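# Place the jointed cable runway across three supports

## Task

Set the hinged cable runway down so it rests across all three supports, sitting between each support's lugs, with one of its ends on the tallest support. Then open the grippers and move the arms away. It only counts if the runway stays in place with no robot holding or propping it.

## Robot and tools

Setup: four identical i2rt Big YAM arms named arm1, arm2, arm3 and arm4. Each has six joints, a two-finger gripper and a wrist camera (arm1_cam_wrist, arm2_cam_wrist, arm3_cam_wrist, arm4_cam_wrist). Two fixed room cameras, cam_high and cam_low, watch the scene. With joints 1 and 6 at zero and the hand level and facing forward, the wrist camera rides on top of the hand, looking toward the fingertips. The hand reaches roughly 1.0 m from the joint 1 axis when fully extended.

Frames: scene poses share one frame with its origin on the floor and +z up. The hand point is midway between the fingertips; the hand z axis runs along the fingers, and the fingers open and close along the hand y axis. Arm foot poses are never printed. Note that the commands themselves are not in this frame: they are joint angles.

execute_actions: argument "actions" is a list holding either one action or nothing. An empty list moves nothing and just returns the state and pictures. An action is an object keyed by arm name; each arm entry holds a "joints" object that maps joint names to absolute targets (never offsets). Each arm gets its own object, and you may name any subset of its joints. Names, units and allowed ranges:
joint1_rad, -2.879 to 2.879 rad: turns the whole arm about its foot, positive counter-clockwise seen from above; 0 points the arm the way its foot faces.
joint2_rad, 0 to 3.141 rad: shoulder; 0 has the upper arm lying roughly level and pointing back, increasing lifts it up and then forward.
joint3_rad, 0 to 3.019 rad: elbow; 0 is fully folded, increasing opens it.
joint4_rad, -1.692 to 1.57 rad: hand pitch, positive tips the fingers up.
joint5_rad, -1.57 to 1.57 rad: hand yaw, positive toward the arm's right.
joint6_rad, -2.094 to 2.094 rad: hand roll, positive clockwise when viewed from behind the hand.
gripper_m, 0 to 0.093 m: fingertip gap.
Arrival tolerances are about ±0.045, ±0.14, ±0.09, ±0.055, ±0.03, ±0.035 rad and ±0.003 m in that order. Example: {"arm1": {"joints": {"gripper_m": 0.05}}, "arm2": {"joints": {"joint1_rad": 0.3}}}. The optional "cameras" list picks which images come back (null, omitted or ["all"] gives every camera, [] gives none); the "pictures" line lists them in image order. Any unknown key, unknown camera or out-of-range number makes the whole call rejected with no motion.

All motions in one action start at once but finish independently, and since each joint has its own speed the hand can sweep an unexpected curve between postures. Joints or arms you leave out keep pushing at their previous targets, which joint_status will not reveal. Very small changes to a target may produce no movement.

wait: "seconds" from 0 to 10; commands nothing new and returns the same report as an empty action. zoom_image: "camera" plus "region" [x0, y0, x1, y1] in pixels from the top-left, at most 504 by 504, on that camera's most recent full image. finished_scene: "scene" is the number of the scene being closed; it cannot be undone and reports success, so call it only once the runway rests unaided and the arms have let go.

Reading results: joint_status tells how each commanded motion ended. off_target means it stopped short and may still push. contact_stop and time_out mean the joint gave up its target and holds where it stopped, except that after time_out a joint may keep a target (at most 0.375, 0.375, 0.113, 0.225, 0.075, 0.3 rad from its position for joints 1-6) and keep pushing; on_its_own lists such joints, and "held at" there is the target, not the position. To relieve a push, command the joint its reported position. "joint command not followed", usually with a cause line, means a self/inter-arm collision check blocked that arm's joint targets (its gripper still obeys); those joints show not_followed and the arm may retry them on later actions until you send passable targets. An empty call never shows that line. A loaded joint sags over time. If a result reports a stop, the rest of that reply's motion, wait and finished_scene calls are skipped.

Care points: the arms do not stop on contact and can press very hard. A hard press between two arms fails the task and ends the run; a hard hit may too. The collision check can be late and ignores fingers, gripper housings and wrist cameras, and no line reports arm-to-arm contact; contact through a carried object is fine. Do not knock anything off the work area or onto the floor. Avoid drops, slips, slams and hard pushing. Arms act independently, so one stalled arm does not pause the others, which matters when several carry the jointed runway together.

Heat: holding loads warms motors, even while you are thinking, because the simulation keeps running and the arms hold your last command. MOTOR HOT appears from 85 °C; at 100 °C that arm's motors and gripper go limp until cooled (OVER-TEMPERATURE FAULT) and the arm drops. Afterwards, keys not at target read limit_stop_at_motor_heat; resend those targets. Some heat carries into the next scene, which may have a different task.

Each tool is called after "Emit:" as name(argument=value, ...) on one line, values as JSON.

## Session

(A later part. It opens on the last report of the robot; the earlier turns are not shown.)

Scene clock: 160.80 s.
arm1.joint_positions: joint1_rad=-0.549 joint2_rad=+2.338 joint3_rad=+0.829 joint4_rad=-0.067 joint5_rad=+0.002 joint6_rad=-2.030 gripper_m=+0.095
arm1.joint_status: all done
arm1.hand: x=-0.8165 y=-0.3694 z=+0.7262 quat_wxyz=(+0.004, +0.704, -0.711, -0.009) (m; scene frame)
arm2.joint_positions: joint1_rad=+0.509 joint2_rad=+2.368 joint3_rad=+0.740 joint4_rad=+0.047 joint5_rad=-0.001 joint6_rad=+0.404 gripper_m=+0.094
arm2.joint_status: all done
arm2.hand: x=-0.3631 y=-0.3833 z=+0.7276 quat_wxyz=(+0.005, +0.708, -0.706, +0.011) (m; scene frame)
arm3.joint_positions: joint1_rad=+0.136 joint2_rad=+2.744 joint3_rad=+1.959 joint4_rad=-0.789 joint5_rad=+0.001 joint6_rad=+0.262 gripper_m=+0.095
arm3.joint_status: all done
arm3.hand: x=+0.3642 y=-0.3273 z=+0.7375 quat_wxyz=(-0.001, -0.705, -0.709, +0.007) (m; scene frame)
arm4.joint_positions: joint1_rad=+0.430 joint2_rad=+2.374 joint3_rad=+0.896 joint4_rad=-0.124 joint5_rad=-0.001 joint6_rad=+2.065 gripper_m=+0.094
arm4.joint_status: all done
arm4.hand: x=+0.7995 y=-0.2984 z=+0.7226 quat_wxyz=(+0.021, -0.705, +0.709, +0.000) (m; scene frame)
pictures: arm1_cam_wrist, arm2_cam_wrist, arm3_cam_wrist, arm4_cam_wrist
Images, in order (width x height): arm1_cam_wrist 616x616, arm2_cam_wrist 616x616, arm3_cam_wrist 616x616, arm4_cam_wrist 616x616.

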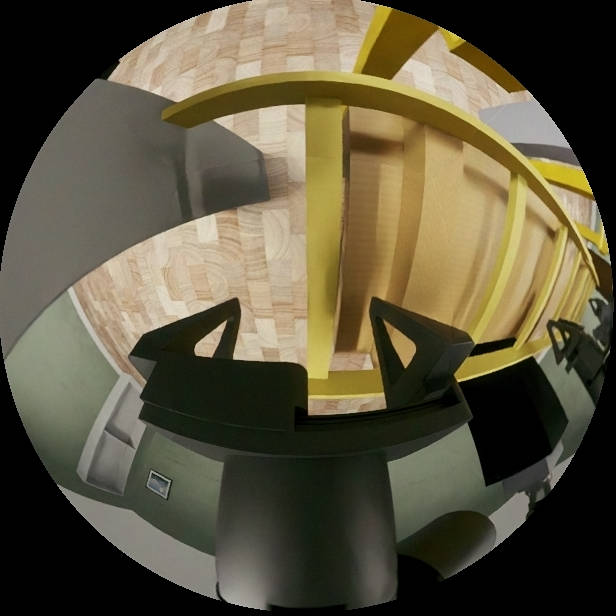

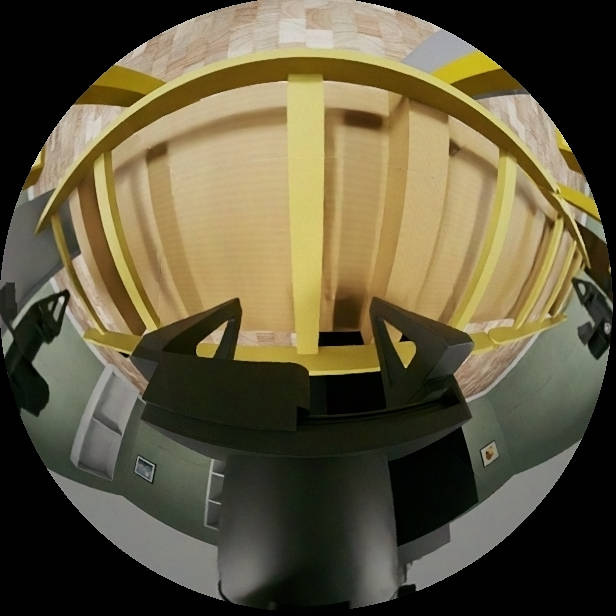

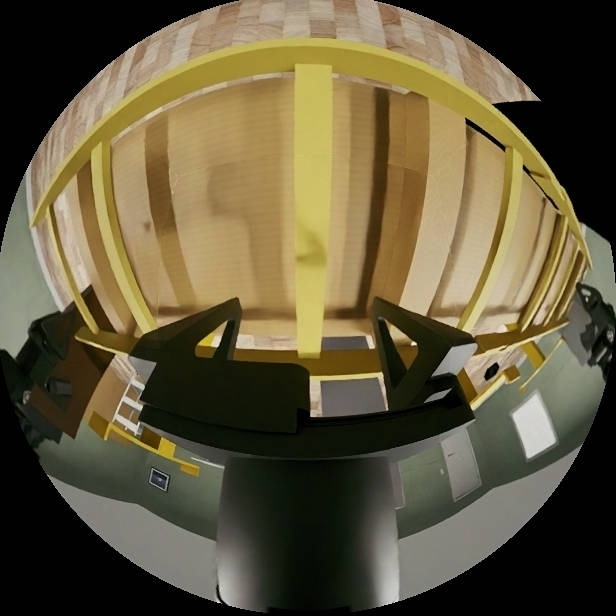

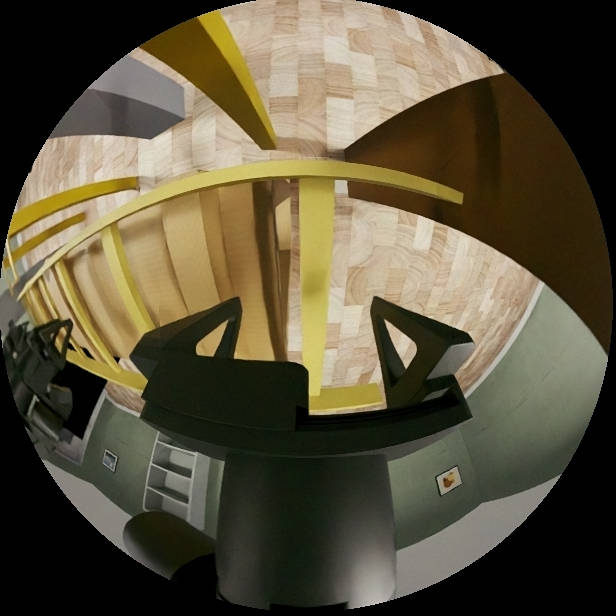

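Emit:
execute_actions(actions=[{"arm1":{"joints":{"joint1_rad":-0.52,"joint2_rad":2.565,"joint3_rad":0.972,"joint4_rad":0.054,"joint6_rad":-2.022}},"arm2":{"joints":{"joint1_rad":0.508,"joint2_rad":2.628,"joint3_rad":0.851,"joint4_rad":0.224,"joint6_rad":0.415}},"arm3":{"joints":{"joint1_rad":0.12,"joint2_rad":2.93,"joint3_rad":2.105,"joint4_rad":-0.719,"joint6_rad":0.258}},"arm4":{"joints":{"joint1_rad":0.46,"joint2_rad":2.59,"joint3_rad":0.987,"joint4_rad":0.062,"joint6_rad":2.069}}}])

Scene clock: 173.27 s.
arm1.joint_positions: joint1_rad=-0.531 joint2_rad=+2.575 joint3_rad=+0.970 joint4_rad=+0.047 joint5_rad=+0.004 joint6_rad=-2.028 gripper_m=+0.095
arm1.joint_status: all done
arm1.hand: x=-0.8035 y=-0.3688 z=+0.6463 quat_wxyz=(+0.001, +0.709, -0.705, +0.000) (m; scene frame)
arm2.joint_positions: joint1_rad=+0.509 joint2_rad=+2.628 joint3_rad=+0.850 joint4_rad=+0.213 joint5_rad=-0.001 joint6_rad=+0.405 gripper_m=+0.094
arm2.joint_status: all done
arm2.hand: x=-0.3596 y=-0.3914 z=+0.6462 quat_wxyz=(+0.002, +0.708, -0.706, +0.003) (m; scene frame)
arm3.joint_positions: joint1_rad=+0.129 joint2_rad=+2.933 joint3_rad=+2.080 joint4_rad=-0.724 joint5_rad=-0.001 joint6_rad=+0.264 gripper_m=+0.095
arm3.joint_status: all done
arm3.hand: x=+0.3566 y=-0.3190 z=+0.6475 quat_wxyz=(+0.000, -0.708, -0.706, +0.005) (m; scene frame)
arm4.joint_positions: joint1_rad=+0.447 joint2_rad=+2.474 joint3_rad=+0.991 joint4_rad=+0.028 joint5_rad=-0.002 joint6_rad=+2.064 gripper_m=+0.094
arm4.joint_status: all done
arm4.hand: x=+0.7553 y=-0.3298 z=+0.6905 quat_wxyz=(-0.050, -0.711, +0.702, +0.020) (m; scene frame)
pictures: arm1_cam_wrist, arm2_cam_wrist, arm3_cam_wrist, arm4_cam_wrist, cam_high, cam_low
Images, in order (width x height): arm1_cam_wrist 616x616, arm2_cam_wrist 616x616, arm3_cam_wrist 616x616, arm4_cam_wrist 616x616, cam_high 896x504, cam_low 896x504.

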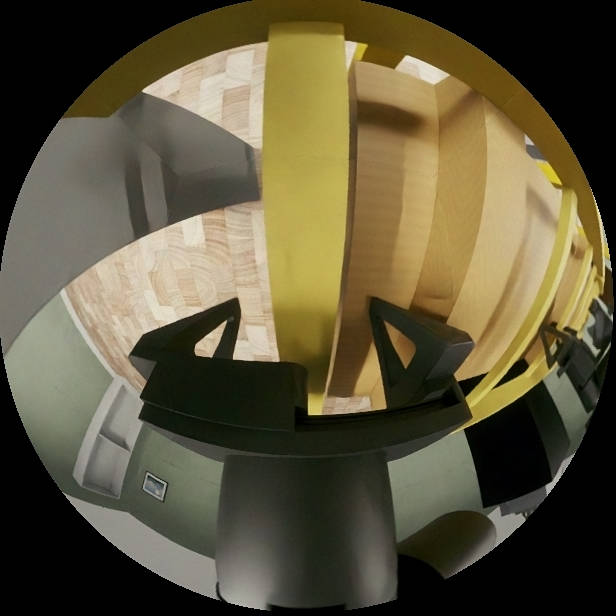

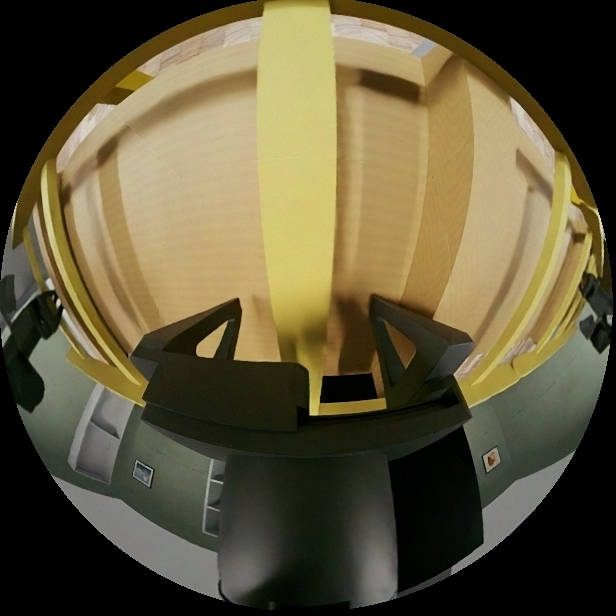

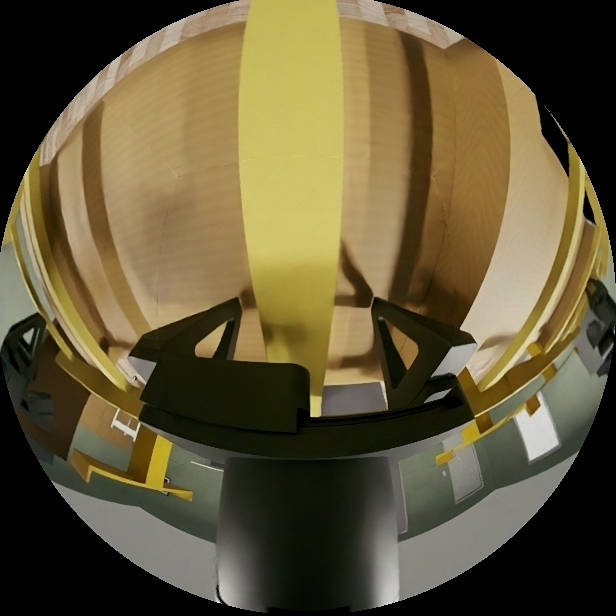

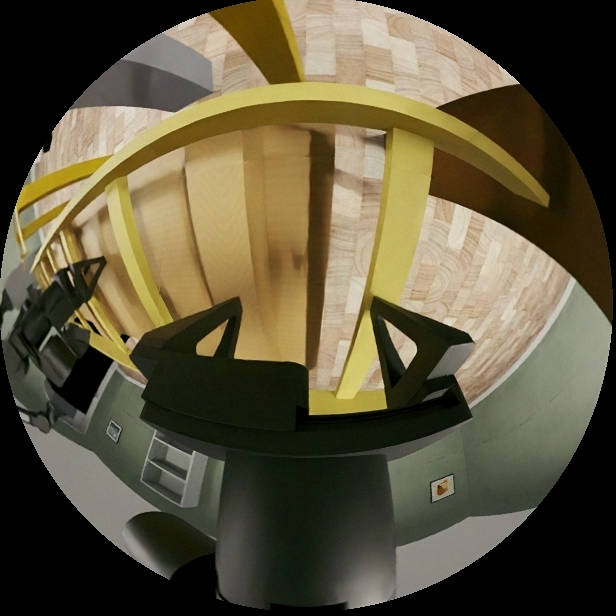

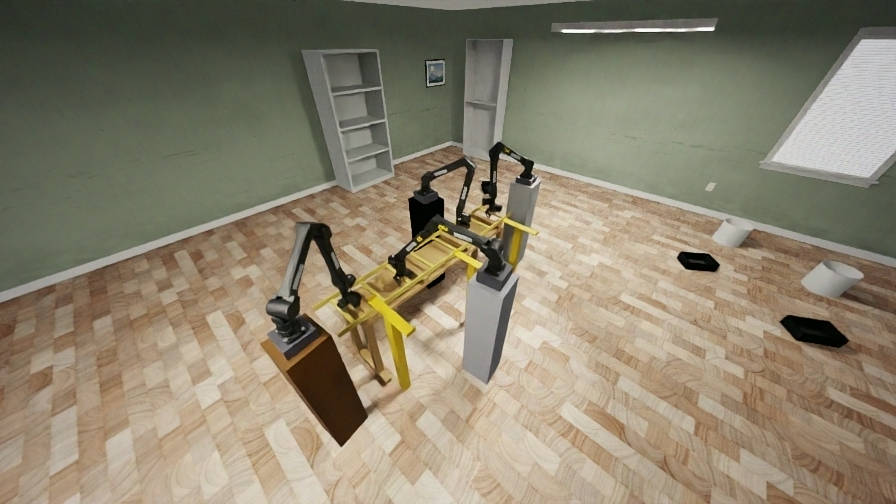

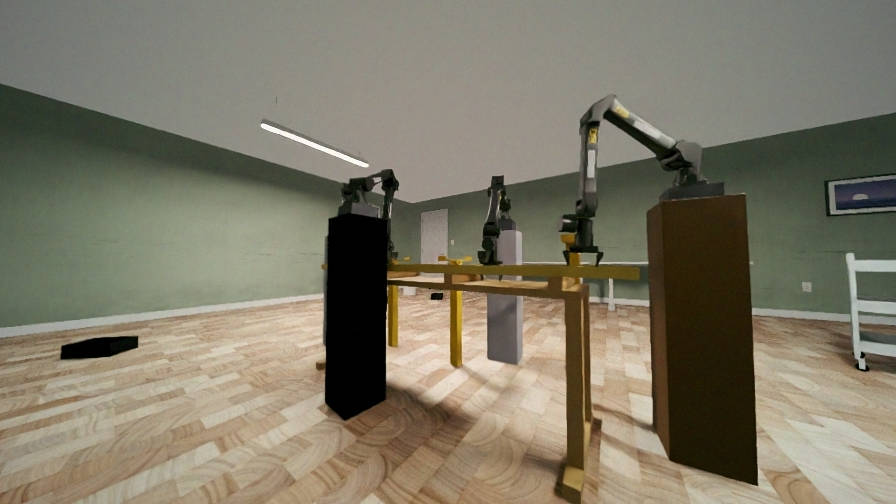

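Emit:
execute_actions(actions=[{"arm4":{"joints":{"joint2_rad":2.33,"joint3_rad":0.93,"joint4_rad":-0.04}},"arm2":{"joints":{"joint1_rad":0.53}},"arm3":{"joints":{"joint1_rad":0.15}}}], cameras=[])

Emit:
execute_actions(actions=[{"arm4":{"joints":{"joint1_rad":0.47,"joint2_rad":2.38,"joint3_rad":0.86,"joint4_rad":-0.046}}}], cameras=["arm4_cam_wrist"])

Scene clock: 184.33 s.
arm1.joint_positions: joint1_rad=-0.531 joint2_rad=+2.575 joint3_rad=+0.970 joint4_rad=+0.047 joint5_rad=+0.004 joint6_rad=-2.028 gripper_m=+0.095
arm1.joint_status: not commanded
arm1.hand: x=-0.8035 y=-0.3688 z=+0.6463 quat_wxyz=(+0.001, +0.709, -0.705, +0.000) (m; scene frame)
arm2.joint_positions: joint1_rad=+0.520 joint2_rad=+2.628 joint3_rad=+0.850 joint4_rad=+0.213 joint5_rad=-0.001 joint6_rad=+0.405 gripper_m=+0.094
arm2.joint_status: all done
arm2.hand: x=-0.3625 y=-0.3927 z=+0.6462 quat_wxyz=(+0.002, +0.711, -0.703, +0.003) (m; scene frame)
arm3.joint_positions: joint1_rad=+0.140 joint2_rad=+2.933 joint3_rad=+2.080 joint4_rad=-0.724 joint5_rad=-0.001 joint6_rad=+0.264 gripper_m=+0.095
arm3.joint_status: all done
arm3.hand: x=+0.3636 y=-0.3171 z=+0.6474 quat_wxyz=(+0.000, -0.704, -0.710, +0.005) (m; scene frame)
arm4.joint_positions: joint1_rad=+0.447 joint2_rad=+2.309 joint3_rad=+0.933 joint4_rad=-0.034 joint5_rad=-0.002 joint6_rad=+2.064 gripper_m=+0.094
arm4.joint_status: all done
arm4.hand: x=+0.7398 y=-0.3393 z=+0.7511 quat_wxyz=(-0.072, -0.710, +0.700, +0.027) (m; scene frame)
pictures: none
No camera images: the call's "cameras" was empty. Leave "cameras" out to get every camera's image.

Scene clock: 185.20 s.
arm1.joint_positions: joint1_rad=-0.531 joint2_rad=+2.575 joint3_rad=+0.970 joint4_rad=+0.047 joint5_rad=+0.004 joint6_rad=-2.028 gripper_m=+0.095
arm1.joint_status: not commanded
arm1.hand: x=-0.8035 y=-0.3688 z=+0.6463 quat_wxyz=(+0.001, +0.709, -0.705, +0.000) (m; scene frame)
arm2.joint_positions: joint1_rad=+0.520 joint2_rad=+2.628 joint3_rad=+0.850 joint4_rad=+0.213 joint5_rad=-0.001 joint6_rad=+0.405 gripper_m=+0.094
arm2.joint_status: not commanded
arm2.hand: x=-0.3625 y=-0.3927 z=+0.6462 quat_wxyz=(+0.002, +0.711, -0.703, +0.003) (m; scene frame)
arm3.joint_positions: joint1_rad=+0.140 joint2_rad=+2.933 joint3_rad=+2.080 joint4_rad=-0.724 joint5_rad=-0.001 joint6_rad=+0.264 gripper_m=+0.095
arm3.joint_status: not commanded
arm3.hand: x=+0.3636 y=-0.3171 z=+0.6474 quat_wxyz=(+0.000, -0.704, -0.710, +0.005) (m; scene frame)
arm4.joint_positions: joint1_rad=+0.456 joint2_rad=+2.379 joint3_rad=+0.855 joint4_rad=-0.038 joint5_rad=-0.002 joint6_rad=+2.064 gripper_m=+0.094
arm4.joint_status: all done
arm4.hand: x=+0.8094 y=-0.3041 z=+0.7198 quat_wxyz=(+0.001, -0.714, +0.700, +0.005) (m; scene frame)
pictures: arm4_cam_wrist
Images, in order (width x height): arm4_cam_wrist 616x616.

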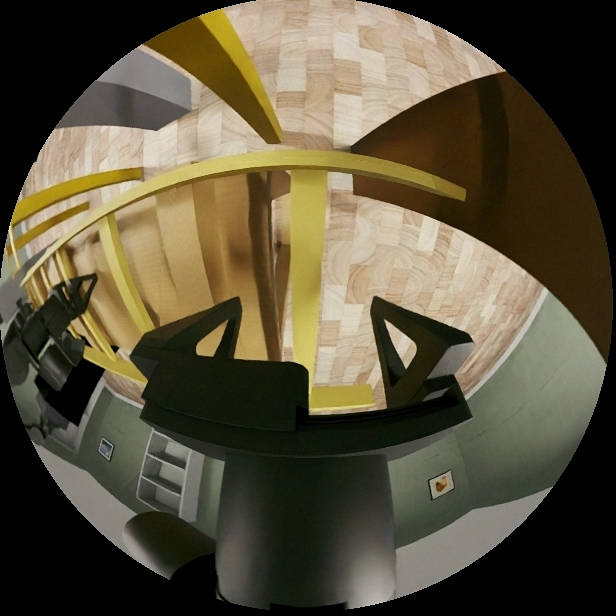

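Emit:
execute_actions(actions=[{"arm4":{"joints":{"joint2_rad":2.45,"joint3_rad":0.895,"joint4_rad":0.0}}}], cameras=[])

Emit:
execute_actions(actions=[{"arm4":{"joints":{"joint2_rad":2.52,"joint3_rad":0.935,"joint4_rad":0.03}}}], cameras=[])

Emit:
execute_actions(actions=[{"arm4":{"joints":{"joint2_rad":2.59,"joint3_rad":0.98,"joint4_rad":0.06}}}], cameras=["arm4_cam_wrist","arm2_cam_wrist","arm3_cam_wrist"])

Scene clock: 189.37 s.
arm1.joint_positions: joint1_rad=-0.531 joint2_rad=+2.575 joint3_rad=+0.970 joint4_rad=+0.047 joint5_rad=+0.004 joint6_rad=-2.028 gripper_m=+0.095
arm1.joint_status: not commanded
arm1.hand: x=-0.8035 y=-0.3688 z=+0.6463 quat_wxyz=(+0.001, +0.709, -0.705, +0.000) (m; scene frame)
arm2.joint_positions: joint1_rad=+0.520 joint2_rad=+2.628 joint3_rad=+0.850 joint4_rad=+0.213 joint5_rad=-0.001 joint6_rad=+0.405 gripper_m=+0.094
arm2.joint_status: not commanded
arm2.hand: x=-0.3625 y=-0.3927 z=+0.6462 quat_wxyz=(+0.002, +0.711, -0.703, +0.003) (m; scene frame)
arm3.joint_positions: joint1_rad=+0.140 joint2_rad=+2.933 joint3_rad=+2.080 joint4_rad=-0.724 joint5_rad=-0.001 joint6_rad=+0.264 gripper_m=+0.095
arm3.joint_status: not commanded
arm3.hand: x=+0.3636 y=-0.3171 z=+0.6474 quat_wxyz=(+0.000, -0.704, -0.710, +0.005) (m; scene frame)
arm4.joint_positions: joint1_rad=+0.456 joint2_rad=+2.435 joint3_rad=+0.896 joint4_rad=-0.011 joint5_rad=-0.002 joint6_rad=+2.064 gripper_m=+0.094
arm4.joint_status: all done
arm4.hand: x=+0.8024 y=-0.3077 z=+0.7010 quat_wxyz=(-0.004, -0.715, +0.700, +0.007) (m; scene frame)
pictures: none
No camera images: the call's "cameras" was empty. Leave "cameras" out to get every camera's image.

Scene clock: 190.13 s.
arm1.joint_positions: joint1_rad=-0.531 joint2_rad=+2.575 joint3_rad=+0.970 joint4_rad=+0.047 joint5_rad=+0.004 joint6_rad=-2.028 gripper_m=+0.095
arm1.joint_status: not commanded
arm1.hand: x=-0.8035 y=-0.3688 z=+0.6463 quat_wxyz=(+0.001, +0.709, -0.705, +0.000) (m; scene frame)
arm2.joint_positions: joint1_rad=+0.520 joint2_rad=+2.628 joint3_rad=+0.850 joint4_rad=+0.213 joint5_rad=-0.001 joint6_rad=+0.405 gripper_m=+0.094
arm2.joint_status: not commanded
arm2.hand: x=-0.3625 y=-0.3927 z=+0.6462 quat_wxyz=(+0.002, +0.711, -0.703, +0.003) (m; scene frame)
arm3.joint_positions: joint1_rad=+0.140 joint2_rad=+2.933 joint3_rad=+2.080 joint4_rad=-0.724 joint5_rad=-0.001 joint6_rad=+0.264 gripper_m=+0.095
arm3.joint_status: not commanded
arm3.hand: x=+0.3636 y=-0.3171 z=+0.6474 quat_wxyz=(+0.000, -0.704, -0.710, +0.005) (m; scene frame)
arm4.joint_positions: joint1_rad=+0.456 joint2_rad=+2.508 joint3_rad=+0.935 joint4_rad=+0.019 joint5_rad=-0.002 joint6_rad=+2.064 gripper_m=+0.094
arm4.joint_status: all done
arm4.hand: x=+0.8028 y=-0.3072 z=+0.6761 quat_wxyz=(-0.002, -0.715, +0.700, +0.006) (m; scene frame)
pictures: none
No camera images: the call's "cameras" was empty. Leave "cameras" out to get every camera's image.

Scene clock: 190.90 s.
arm1.joint_positions: joint1_rad=-0.531 joint2_rad=+2.575 joint3_rad=+0.970 joint4_rad=+0.047 joint5_rad=+0.004 joint6_rad=-2.028 gripper_m=+0.095
arm1.joint_status: not commanded
arm1.hand: x=-0.8035 y=-0.3688 z=+0.6463 quat_wxyz=(+0.001, +0.709, -0.705, +0.000) (m; scene frame)
arm2.joint_positions: joint1_rad=+0.520 joint2_rad=+2.628 joint3_rad=+0.850 joint4_rad=+0.213 joint5_rad=-0.001 joint6_rad=+0.405 gripper_m=+0.094
arm2.joint_status: not commanded
arm2.hand: x=-0.3625 y=-0.3927 z=+0.6462 quat_wxyz=(+0.002, +0.711, -0.703, +0.003) (m; scene frame)
arm3.joint_positions: joint1_rad=+0.140 joint2_rad=+2.933 joint3_rad=+2.080 joint4_rad=-0.724 joint5_rad=-0.001 joint6_rad=+0.264 gripper_m=+0.095
arm3.joint_status: not commanded
arm3.hand: x=+0.3636 y=-0.3171 z=+0.6474 quat_wxyz=(+0.000, -0.704, -0.710, +0.005) (m; scene frame)
arm4.joint_positions: joint1_rad=+0.456 joint2_rad=+2.577 joint3_rad=+0.981 joint4_rad=+0.049 joint5_rad=-0.002 joint6_rad=+2.064 gripper_m=+0.094
arm4.joint_status: all done
arm4.hand: x=+0.7995 y=-0.3087 z=+0.6523 quat_wxyz=(-0.006, -0.715, +0.700, +0.007) (m; scene frame)
pictures: arm2_cam_wrist, arm3_cam_wrist, arm4_cam_wrist
Images, in order (width x height): arm2_cam_wrist 616x616, arm3_cam_wrist 616x616, arm4_cam_wrist 616x616.

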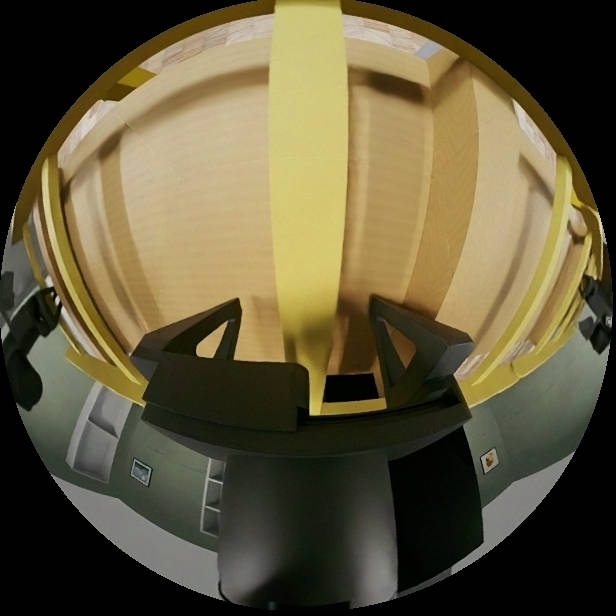

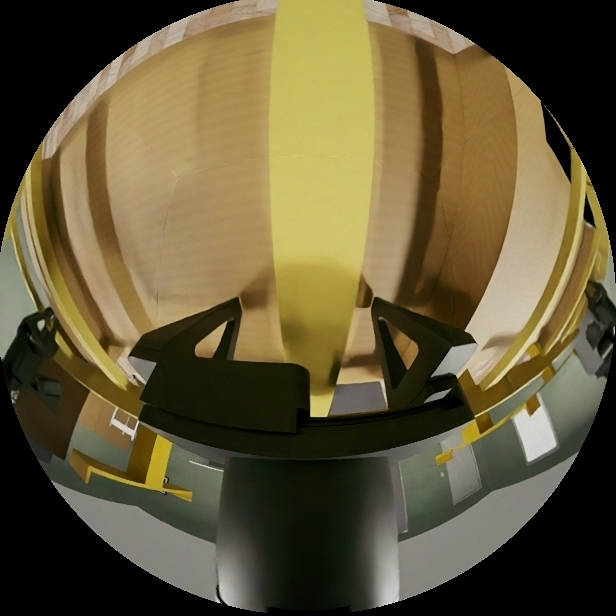

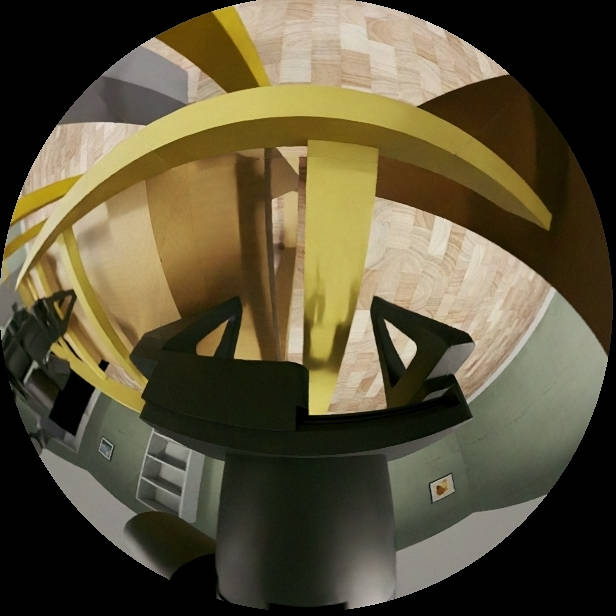

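Emit:
zoom_image(camera="arm4_cam_wrist", region=[208, 130, 408, 330])

Emit:
execute_actions(actions=[], cameras=["arm1_cam_wrist","cam_low"])

Emit:
zoom_image(camera="cam_low", region=[380, 200, 660, 310])

Region (208, 130, 408, 330) of arm4_cam_wrist's 616x616 image, scaled by 2.520, with more detail than that image has.

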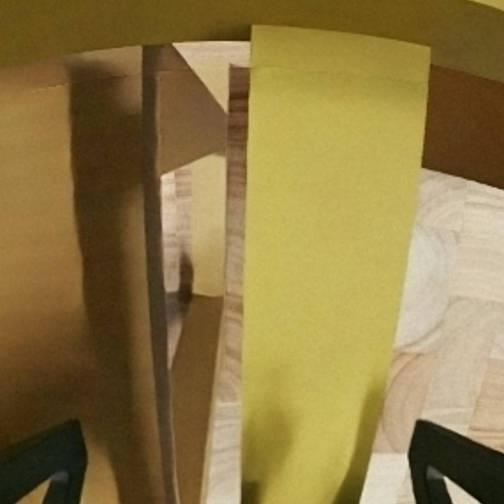

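Scene clock: 195.37 s.
arm1.joint_positions: joint1_rad=-0.531 joint2_rad=+2.575 joint3_rad=+0.970 joint4_rad=+0.047 joint5_rad=+0.004 joint6_rad=-2.028 gripper_m=+0.095
arm1.joint_status: not commanded
arm1.hand: x=-0.8035 y=-0.3688 z=+0.6463 quat_wxyz=(+0.001, +0.709, -0.705, +0.000) (m; scene frame)
arm2.joint_positions: joint1_rad=+0.520 joint2_rad=+2.628 joint3_rad=+0.850 joint4_rad=+0.213 joint5_rad=-0.001 joint6_rad=+0.405 gripper_m=+0.094
arm2.joint_status: not commanded
arm2.hand: x=-0.3625 y=-0.3927 z=+0.6462 quat_wxyz=(+0.002, +0.711, -0.703, +0.003) (m; scene frame)
arm3.joint_positions: joint1_rad=+0.140 joint2_rad=+2.933 joint3_rad=+2.080 joint4_rad=-0.724 joint5_rad=-0.001 joint6_rad=+0.264 gripper_m=+0.095
arm3.joint_status: not commanded
arm3.hand: x=+0.3636 y=-0.3171 z=+0.6474 quat_wxyz=(+0.000, -0.704, -0.710, +0.005) (m; scene frame)
arm4.joint_positions: joint1_rad=+0.456 joint2_rad=+2.577 joint3_rad=+0.981 joint4_rad=+0.049 joint5_rad=-0.002 joint6_rad=+2.064 gripper_m=+0.094
arm4.joint_status: all done
arm4.hand: x=+0.7995 y=-0.3087 z=+0.6523 quat_wxyz=(-0.006, -0.715, +0.700, +0.007) (m; scene frame)
pictures: arm1_cam_wrist, cam_low
Images, in order (width x height): arm1_cam_wrist 616x616, cam_low 896x504.

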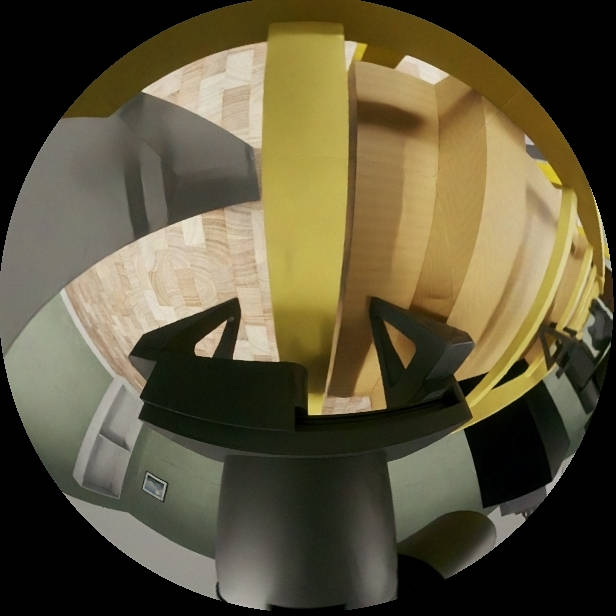

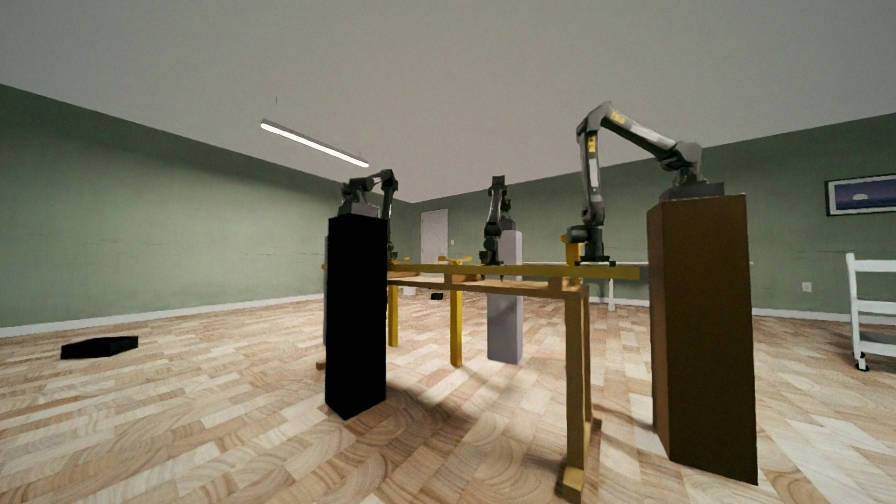

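Region (380, 200, 660, 310) of cam_low's 896x504 image, scaled by 1.800, with more detail than that image has; it fills the top 198 rows of this view, and the rest is white.

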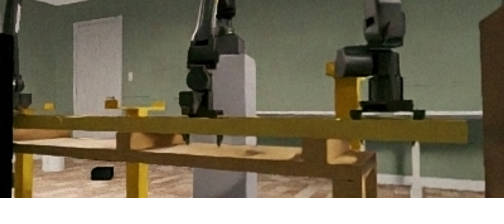

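Emit:
execute_actions(actions=[{"arm4":{"joints":{"joint2_rad":2.62,"joint4_rad":0.085}},"arm3":{"joints":{"joint2_rad":2.905,"joint4_rad":-0.75,"joint1_rad":0.135}}}], cameras=[])

Emit:
execute_actions(actions=[{"arm1":{"joints":{"gripper_m":0.0}},"arm2":{"joints":{"gripper_m":0.0}},"arm3":{"joints":{"gripper_m":0.0}},"arm4":{"joints":{"gripper_m":0.0}}}])

Scene clock: 199.80 s.
arm1.joint_positions: joint1_rad=-0.531 joint2_rad=+2.575 joint3_rad=+0.970 joint4_rad=+0.047 joint5_rad=+0.004 joint6_rad=-2.028 gripper_m=+0.095
arm1.joint_status: not commanded
arm1.hand: x=-0.8035 y=-0.3688 z=+0.6463 quat_wxyz=(+0.001, +0.709, -0.705, +0.000) (m; scene frame)
arm2.joint_positions: joint1_rad=+0.520 joint2_rad=+2.628 joint3_rad=+0.850 joint4_rad=+0.213 joint5_rad=-0.001 joint6_rad=+0.405 gripper_m=+0.094
arm2.joint_status: not commanded
arm2.hand: x=-0.3625 y=-0.3927 z=+0.6462 quat_wxyz=(+0.002, +0.711, -0.703, +0.003) (m; scene frame)
arm3.joint_positions: joint1_rad=+0.140 joint2_rad=+2.928 joint3_rad=+2.080 joint4_rad=-0.738 joint5_rad=-0.001 joint6_rad=+0.264 gripper_m=+0.095
arm3.joint_status: all done
arm3.hand: x=+0.3633 y=-0.3160 z=+0.6504 quat_wxyz=(+0.004, -0.704, -0.710, +0.003) (m; scene frame)
arm4.joint_positions: joint1_rad=+0.456 joint2_rad=+2.603 joint3_rad=+0.981 joint4_rad=+0.070 joint5_rad=-0.002 joint6_rad=+2.064 gripper_m=+0.094
arm4.joint_status: all done
arm4.hand: x=+0.8063 y=-0.3048 z=+0.6433 quat_wxyz=(-0.003, -0.715, +0.700, +0.007) (m; scene frame)
pictures: none
No camera images: the call's "cameras" was empty. Leave "cameras" out to get every camera's image.

Scene clock: 200.53 s.
arm1.joint_positions: joint1_rad=-0.531 joint2_rad=+2.575 joint3_rad=+0.970 joint4_rad=+0.048 joint5_rad=+0.004 joint6_rad=-2.025 gripper_m=+0.022
arm1.joint_status: gripper_m off_target (ended at +0.022, target +0.000)
arm1.hand: x=-0.8033 y=-0.3688 z=+0.6463 quat_wxyz=(+0.001, +0.708, -0.706, +0.000) (m; scene frame)
arm2.joint_positions: joint1_rad=+0.520 joint2_rad=+2.628 joint3_rad=+0.850 joint4_rad=+0.214 joint5_rad=+0.003 joint6_rad=+0.405 gripper_m=+0.023
arm2.joint_status: gripper_m off_target (ended at +0.023, target +0.000)
arm2.hand: x=-0.3620 y=-0.3922 z=+0.6462 quat_wxyz=(+0.000, +0.711, -0.703, +0.003) (m; scene frame)
arm3.joint_positions: joint1_rad=+0.137 joint2_rad=+2.928 joint3_rad=+2.080 joint4_rad=-0.740 joint5_rad=+0.004 joint6_rad=+0.267 gripper_m=+0.022
arm3.joint_status: gripper_m off_target (ended at +0.022, target +0.000)
arm3.hand: x=+0.3603 y=-0.3162 z=+0.6504 quat_wxyz=(+0.007, -0.706, -0.708, +0.005) (m; scene frame)
arm4.joint_positions: joint1_rad=+0.458 joint2_rad=+2.605 joint3_rad=+0.975 joint4_rad=+0.071 joint5_rad=-0.007 joint6_rad=+2.081 gripper_m=+0.023
arm4.joint_status: gripper_m off_target (ended at +0.023, target +0.000)
arm4.hand: x=+0.8111 y=-0.3036 z=+0.6426 quat_wxyz=(+0.000, -0.709, +0.705, +0.003) (m; scene frame)
pictures: arm1_cam_wrist, arm2_cam_wrist, arm3_cam_wrist, arm4_cam_wrist, cam_high, cam_low
Images, in order (width x height): arm1_cam_wrist 616x616, arm2_cam_wrist 616x616, arm3_cam_wrist 616x616, arm4_cam_wrist 616x616, cam_high 896x504, cam_low 896x504.

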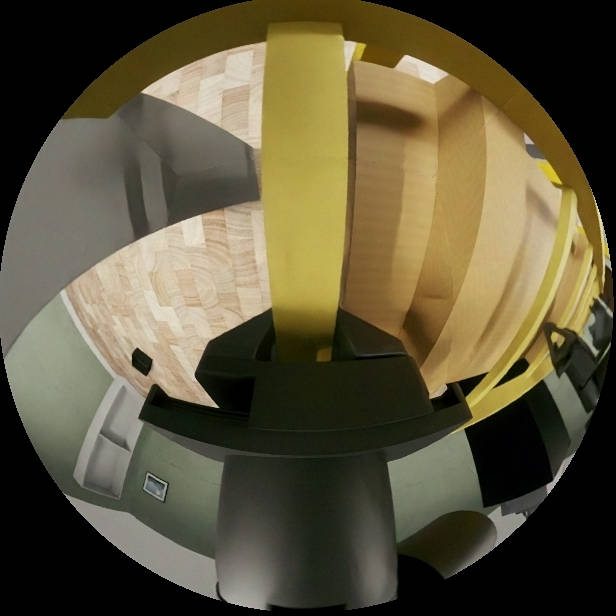

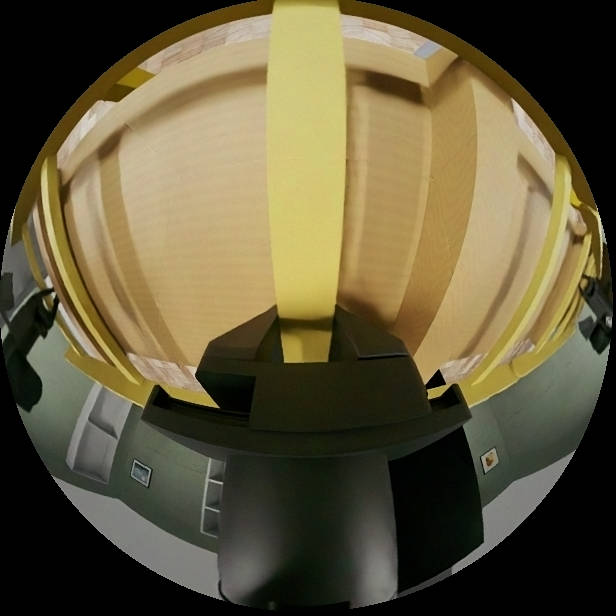

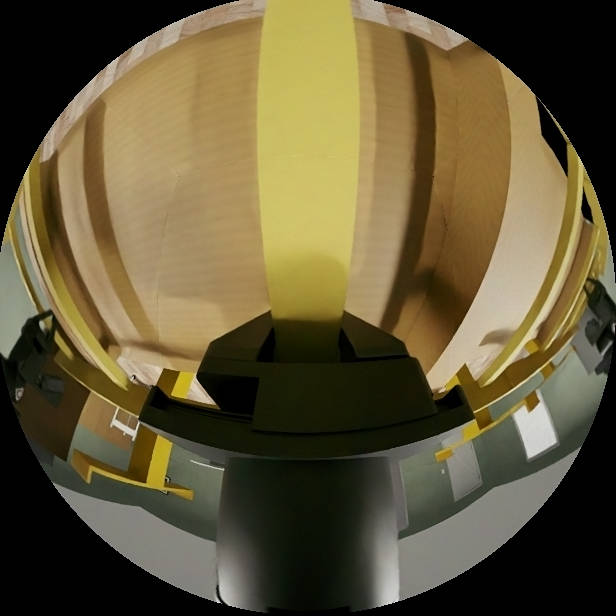

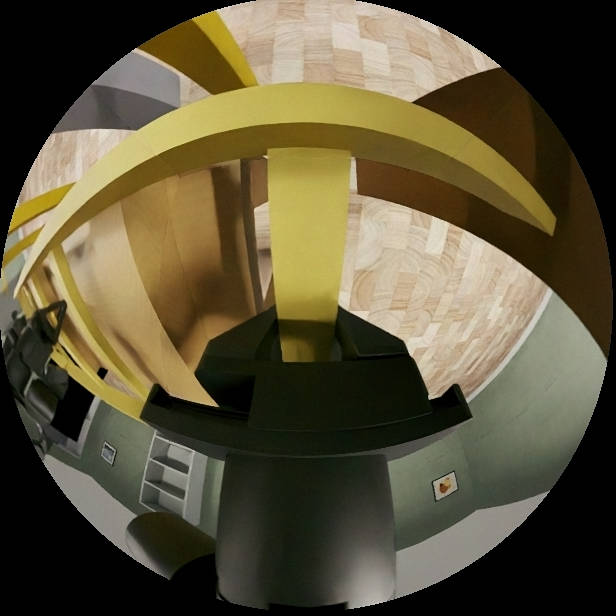

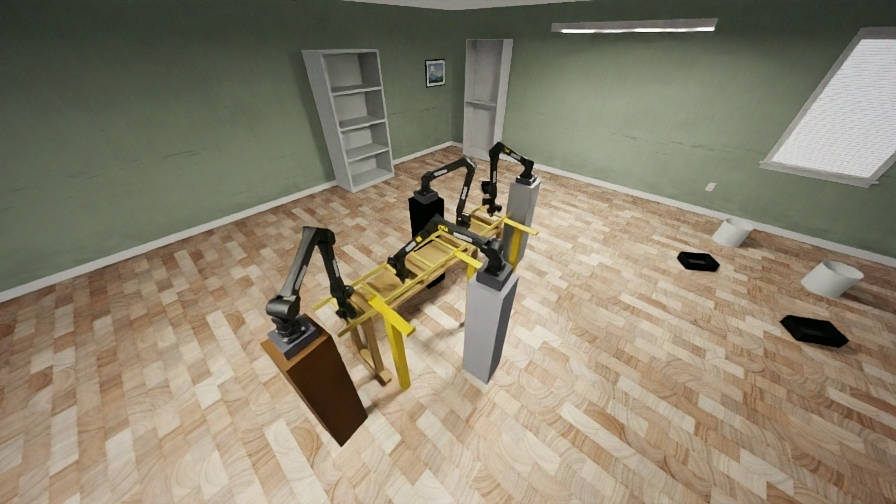

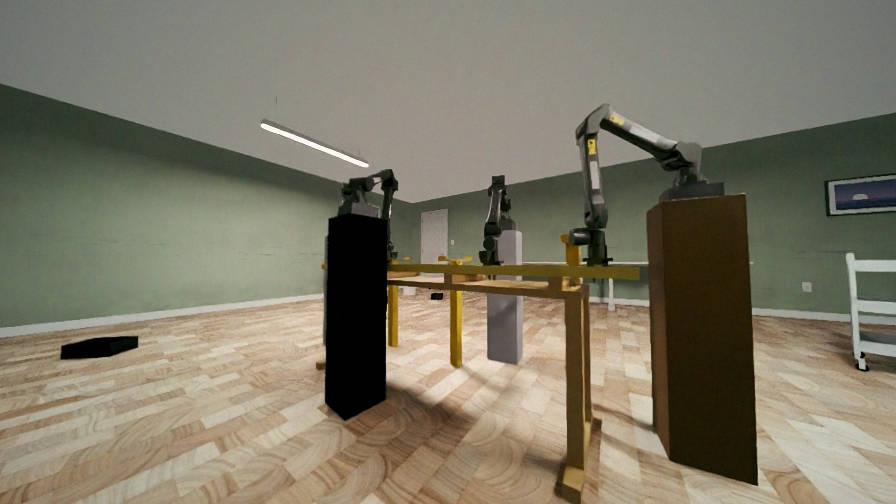

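Emit:
execute_actions(actions=[{"arm1":{"joints":{"joint1_rad":-0.531,"joint2_rad":2.455,"joint3_rad":0.919,"joint4_rad":-0.004}},"arm2":{"joints":{"joint1_rad":0.52,"joint2_rad":2.503,"joint3_rad":0.792,"joint4_rad":0.161}},"arm3":{"joints":{"joint1_rad":0.137,"joint2_rad":2.82,"joint3_rad":2.045,"joint4_rad":-0.755}},"arm4":{"joints":{"joint1_rad":0.458,"joint2_rad":2.486,"joint3_rad":0.923,"joint4_rad":0.017}}}], cameras=["cam_low","cam_high"])

Scene clock: 223.57 s.
arm1.joint_positions: joint1_rad=-0.531 joint2_rad=+2.500 joint3_rad=+0.930 joint4_rad=+0.001 joint5_rad=+0.006 joint6_rad=-2.025 gripper_m=+0.022
arm1.joint_status: all done
arm1.hand: x=-0.8044 y=-0.3687 z=+0.6723 quat_wxyz=(+0.004, +0.708, -0.706, -0.005) (m; scene frame)
arm2.joint_positions: joint1_rad=+0.517 joint2_rad=+2.605 joint3_rad=+0.842 joint4_rad=+0.190 joint5_rad=-0.007 joint6_rad=+0.403 gripper_m=+0.023
arm2.joint_status: all done
arm2.hand: x=-0.3629 y=-0.3920 z=+0.6534 quat_wxyz=(+0.005, +0.711, -0.703, +0.006) (m; scene frame)
arm3.joint_positions: joint1_rad=+0.134 joint2_rad=+2.907 joint3_rad=+2.054 joint4_rad=-0.731 joint5_rad=-0.009 joint6_rad=+0.264 gripper_m=+0.022
arm3.joint_status: all done
arm3.hand: x=+0.3611 y=-0.3156 z=+0.6575 quat_wxyz=(+0.001, -0.706, -0.708, +0.000) (m; scene frame)
arm4.joint_positions: joint1_rad=+0.456 joint2_rad=+2.530 joint3_rad=+0.935 joint4_rad=+0.026 joint5_rad=+0.000 joint6_rad=+2.081 gripper_m=+0.023
arm4.joint_status: all done
arm4.hand: x=+0.8100 y=-0.3026 z=+0.6687 quat_wxyz=(+0.005, -0.709, +0.706, +0.005) (m; scene frame)
pictures: cam_high, cam_low
Images, in order (width x height): cam_high 896x504, cam_low 896x504.

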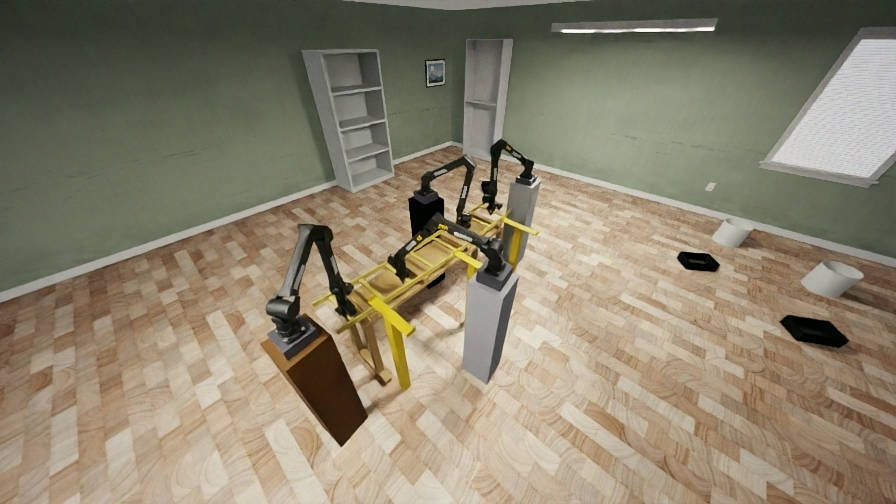

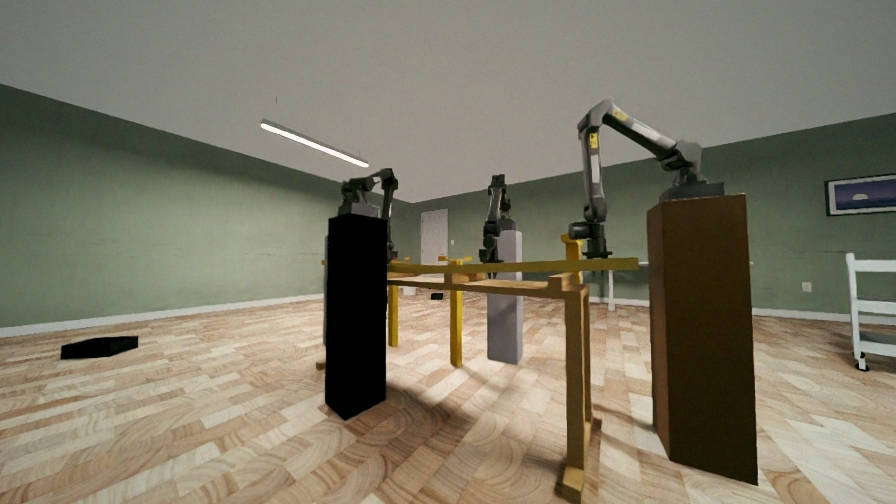

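Emit:
execute_actions(actions=[{"arm1":{"joints":{"joint2_rad":2.36,"joint3_rad":0.868,"joint4_rad":-0.055}},"arm2":{"joints":{"joint1_rad":0.523,"joint2_rad":2.30,"joint3_rad":0.69,"joint4_rad":0.085,"joint5_rad":0.003}},"arm3":{"joints":{"joint2_rad":2.67,"joint3_rad":1.975,"joint4_rad":-0.79,"joint5_rad":0.003}},"arm4":{"joints":{"joint2_rad":2.385,"joint3_rad":0.87,"joint4_rad":-0.04}}}], cameras=["cam_low"])

Scene clock: 228.90 s.
arm1.joint_positions: joint1_rad=-0.531 joint2_rad=+2.375 joint3_rad=+0.868 joint4_rad=-0.058 joint5_rad=+0.006 joint6_rad=-2.027 gripper_m=+0.022
arm1.joint_status: all done
arm1.hand: x=-0.8036 y=-0.3693 z=+0.7144 quat_wxyz=(+0.003, +0.709, -0.705, -0.003) (m; scene frame)
arm2.joint_positions: joint1_rad=+0.517 joint2_rad=+2.425 joint3_rad=+0.741 joint4_rad=+0.108 joint5_rad=+0.005 joint6_rad=+0.401 gripper_m=+0.023
arm2.joint_status: all done
arm2.hand: x=-0.3610 y=-0.3916 z=+0.7111 quat_wxyz=(+0.001, +0.712, -0.702, +0.010) (m; scene frame)
arm3.joint_positions: joint1_rad=+0.137 joint2_rad=+2.780 joint3_rad=+1.955 joint4_rad=-0.768 joint5_rad=+0.001 joint6_rad=+0.265 gripper_m=+0.022
arm3.joint_status: all done
arm3.hand: x=+0.3615 y=-0.3150 z=+0.7135 quat_wxyz=(+0.007, -0.705, -0.709, +0.003) (m; scene frame)
arm4.joint_positions: joint1_rad=+0.454 joint2_rad=+2.423 joint3_rad=+0.875 joint4_rad=-0.025 joint5_rad=+0.004 joint6_rad=+2.079 gripper_m=+0.023
arm4.joint_status: all done
arm4.hand: x=+0.8114 y=-0.3008 z=+0.7052 quat_wxyz=(+0.008, -0.709, +0.706, +0.006) (m; scene frame)
pictures: cam_low
Images, in order (width x height): cam_low 896x504.

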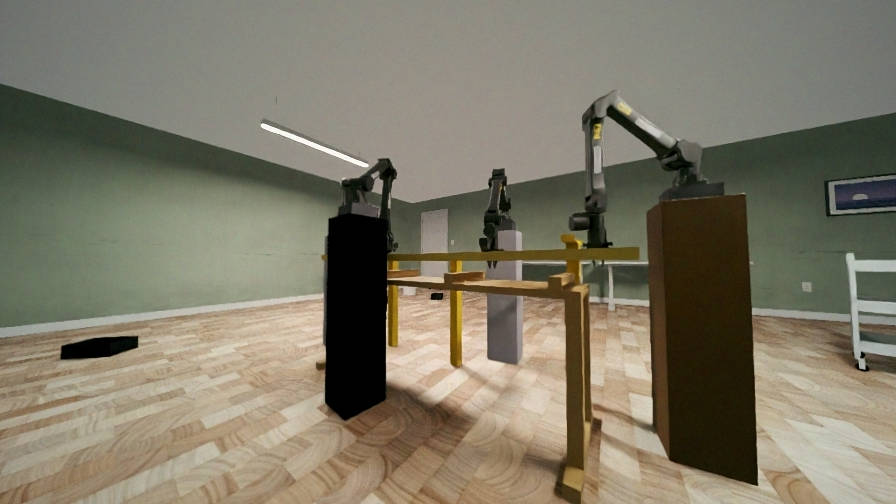

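Emit:
execute_actions(actions=[{"arm1":{"joints":{"joint2_rad":2.144,"joint3_rad":0.79,"joint4_rad":-0.192}},"arm2":{"joints":{"joint2_rad":2.05,"joint3_rad":0.61,"joint4_rad":-0.062}},"arm3":{"joints":{"joint2_rad":2.512,"joint3_rad":1.88,"joint4_rad":-0.847}},"arm4":{"joints":{"joint2_rad":2.148,"joint3_rad":0.785,"joint4_rad":-0.187}}}], cameras=["cam_low"])

Scene clock: 236.77 s.
arm1.joint_positions: joint1_rad=-0.536 joint2_rad=+2.152 joint3_rad=+0.789 joint4_rad=-0.194 joint5_rad=+0.007 joint6_rad=-2.032 gripper_m=+0.022
arm1.joint_status: all done
arm1.hand: x=-0.8025 y=-0.3723 z=+0.7873 quat_wxyz=(+0.003, +0.709, -0.706, +0.001) (m; scene frame)
arm2.joint_positions: joint1_rad=+0.517 joint2_rad=+2.167 joint3_rad=+0.633 joint4_rad=-0.040 joint5_rad=+0.009 joint6_rad=+0.401 gripper_m=+0.023
arm2.joint_status: all done
arm2.hand: x=-0.3592 y=-0.3936 z=+0.7867 quat_wxyz=(-0.002, +0.712, -0.702, +0.009) (m; scene frame)
arm3.joint_positions: joint1_rad=+0.138 joint2_rad=+2.615 joint3_rad=+1.856 joint4_rad=-0.829 joint5_rad=+0.000 joint6_rad=+0.265 gripper_m=+0.022
arm3.joint_status: all done
arm3.hand: x=+0.3630 y=-0.3157 z=+0.7917 quat_wxyz=(+0.005, -0.705, -0.709, +0.003) (m; scene frame)
arm4.joint_positions: joint1_rad=+0.459 joint2_rad=+2.174 joint3_rad=+0.779 joint4_rad=-0.174 joint5_rad=+0.002 joint6_rad=+2.081 gripper_m=+0.023
arm4.joint_status: all done
arm4.hand: x=+0.8125 y=-0.3038 z=+0.7858 quat_wxyz=(+0.006, -0.710, +0.705, +0.006) (m; scene frame)
pictures: cam_low
Images, in order (width x height): cam_low 896x504.

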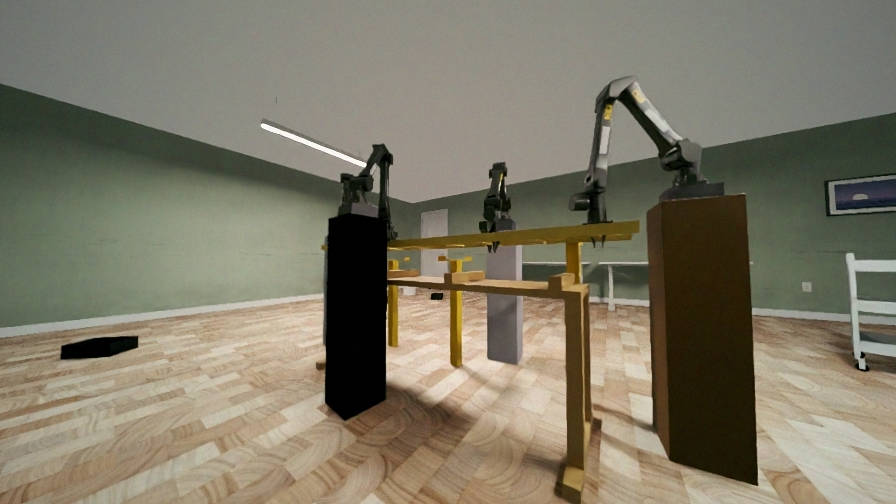

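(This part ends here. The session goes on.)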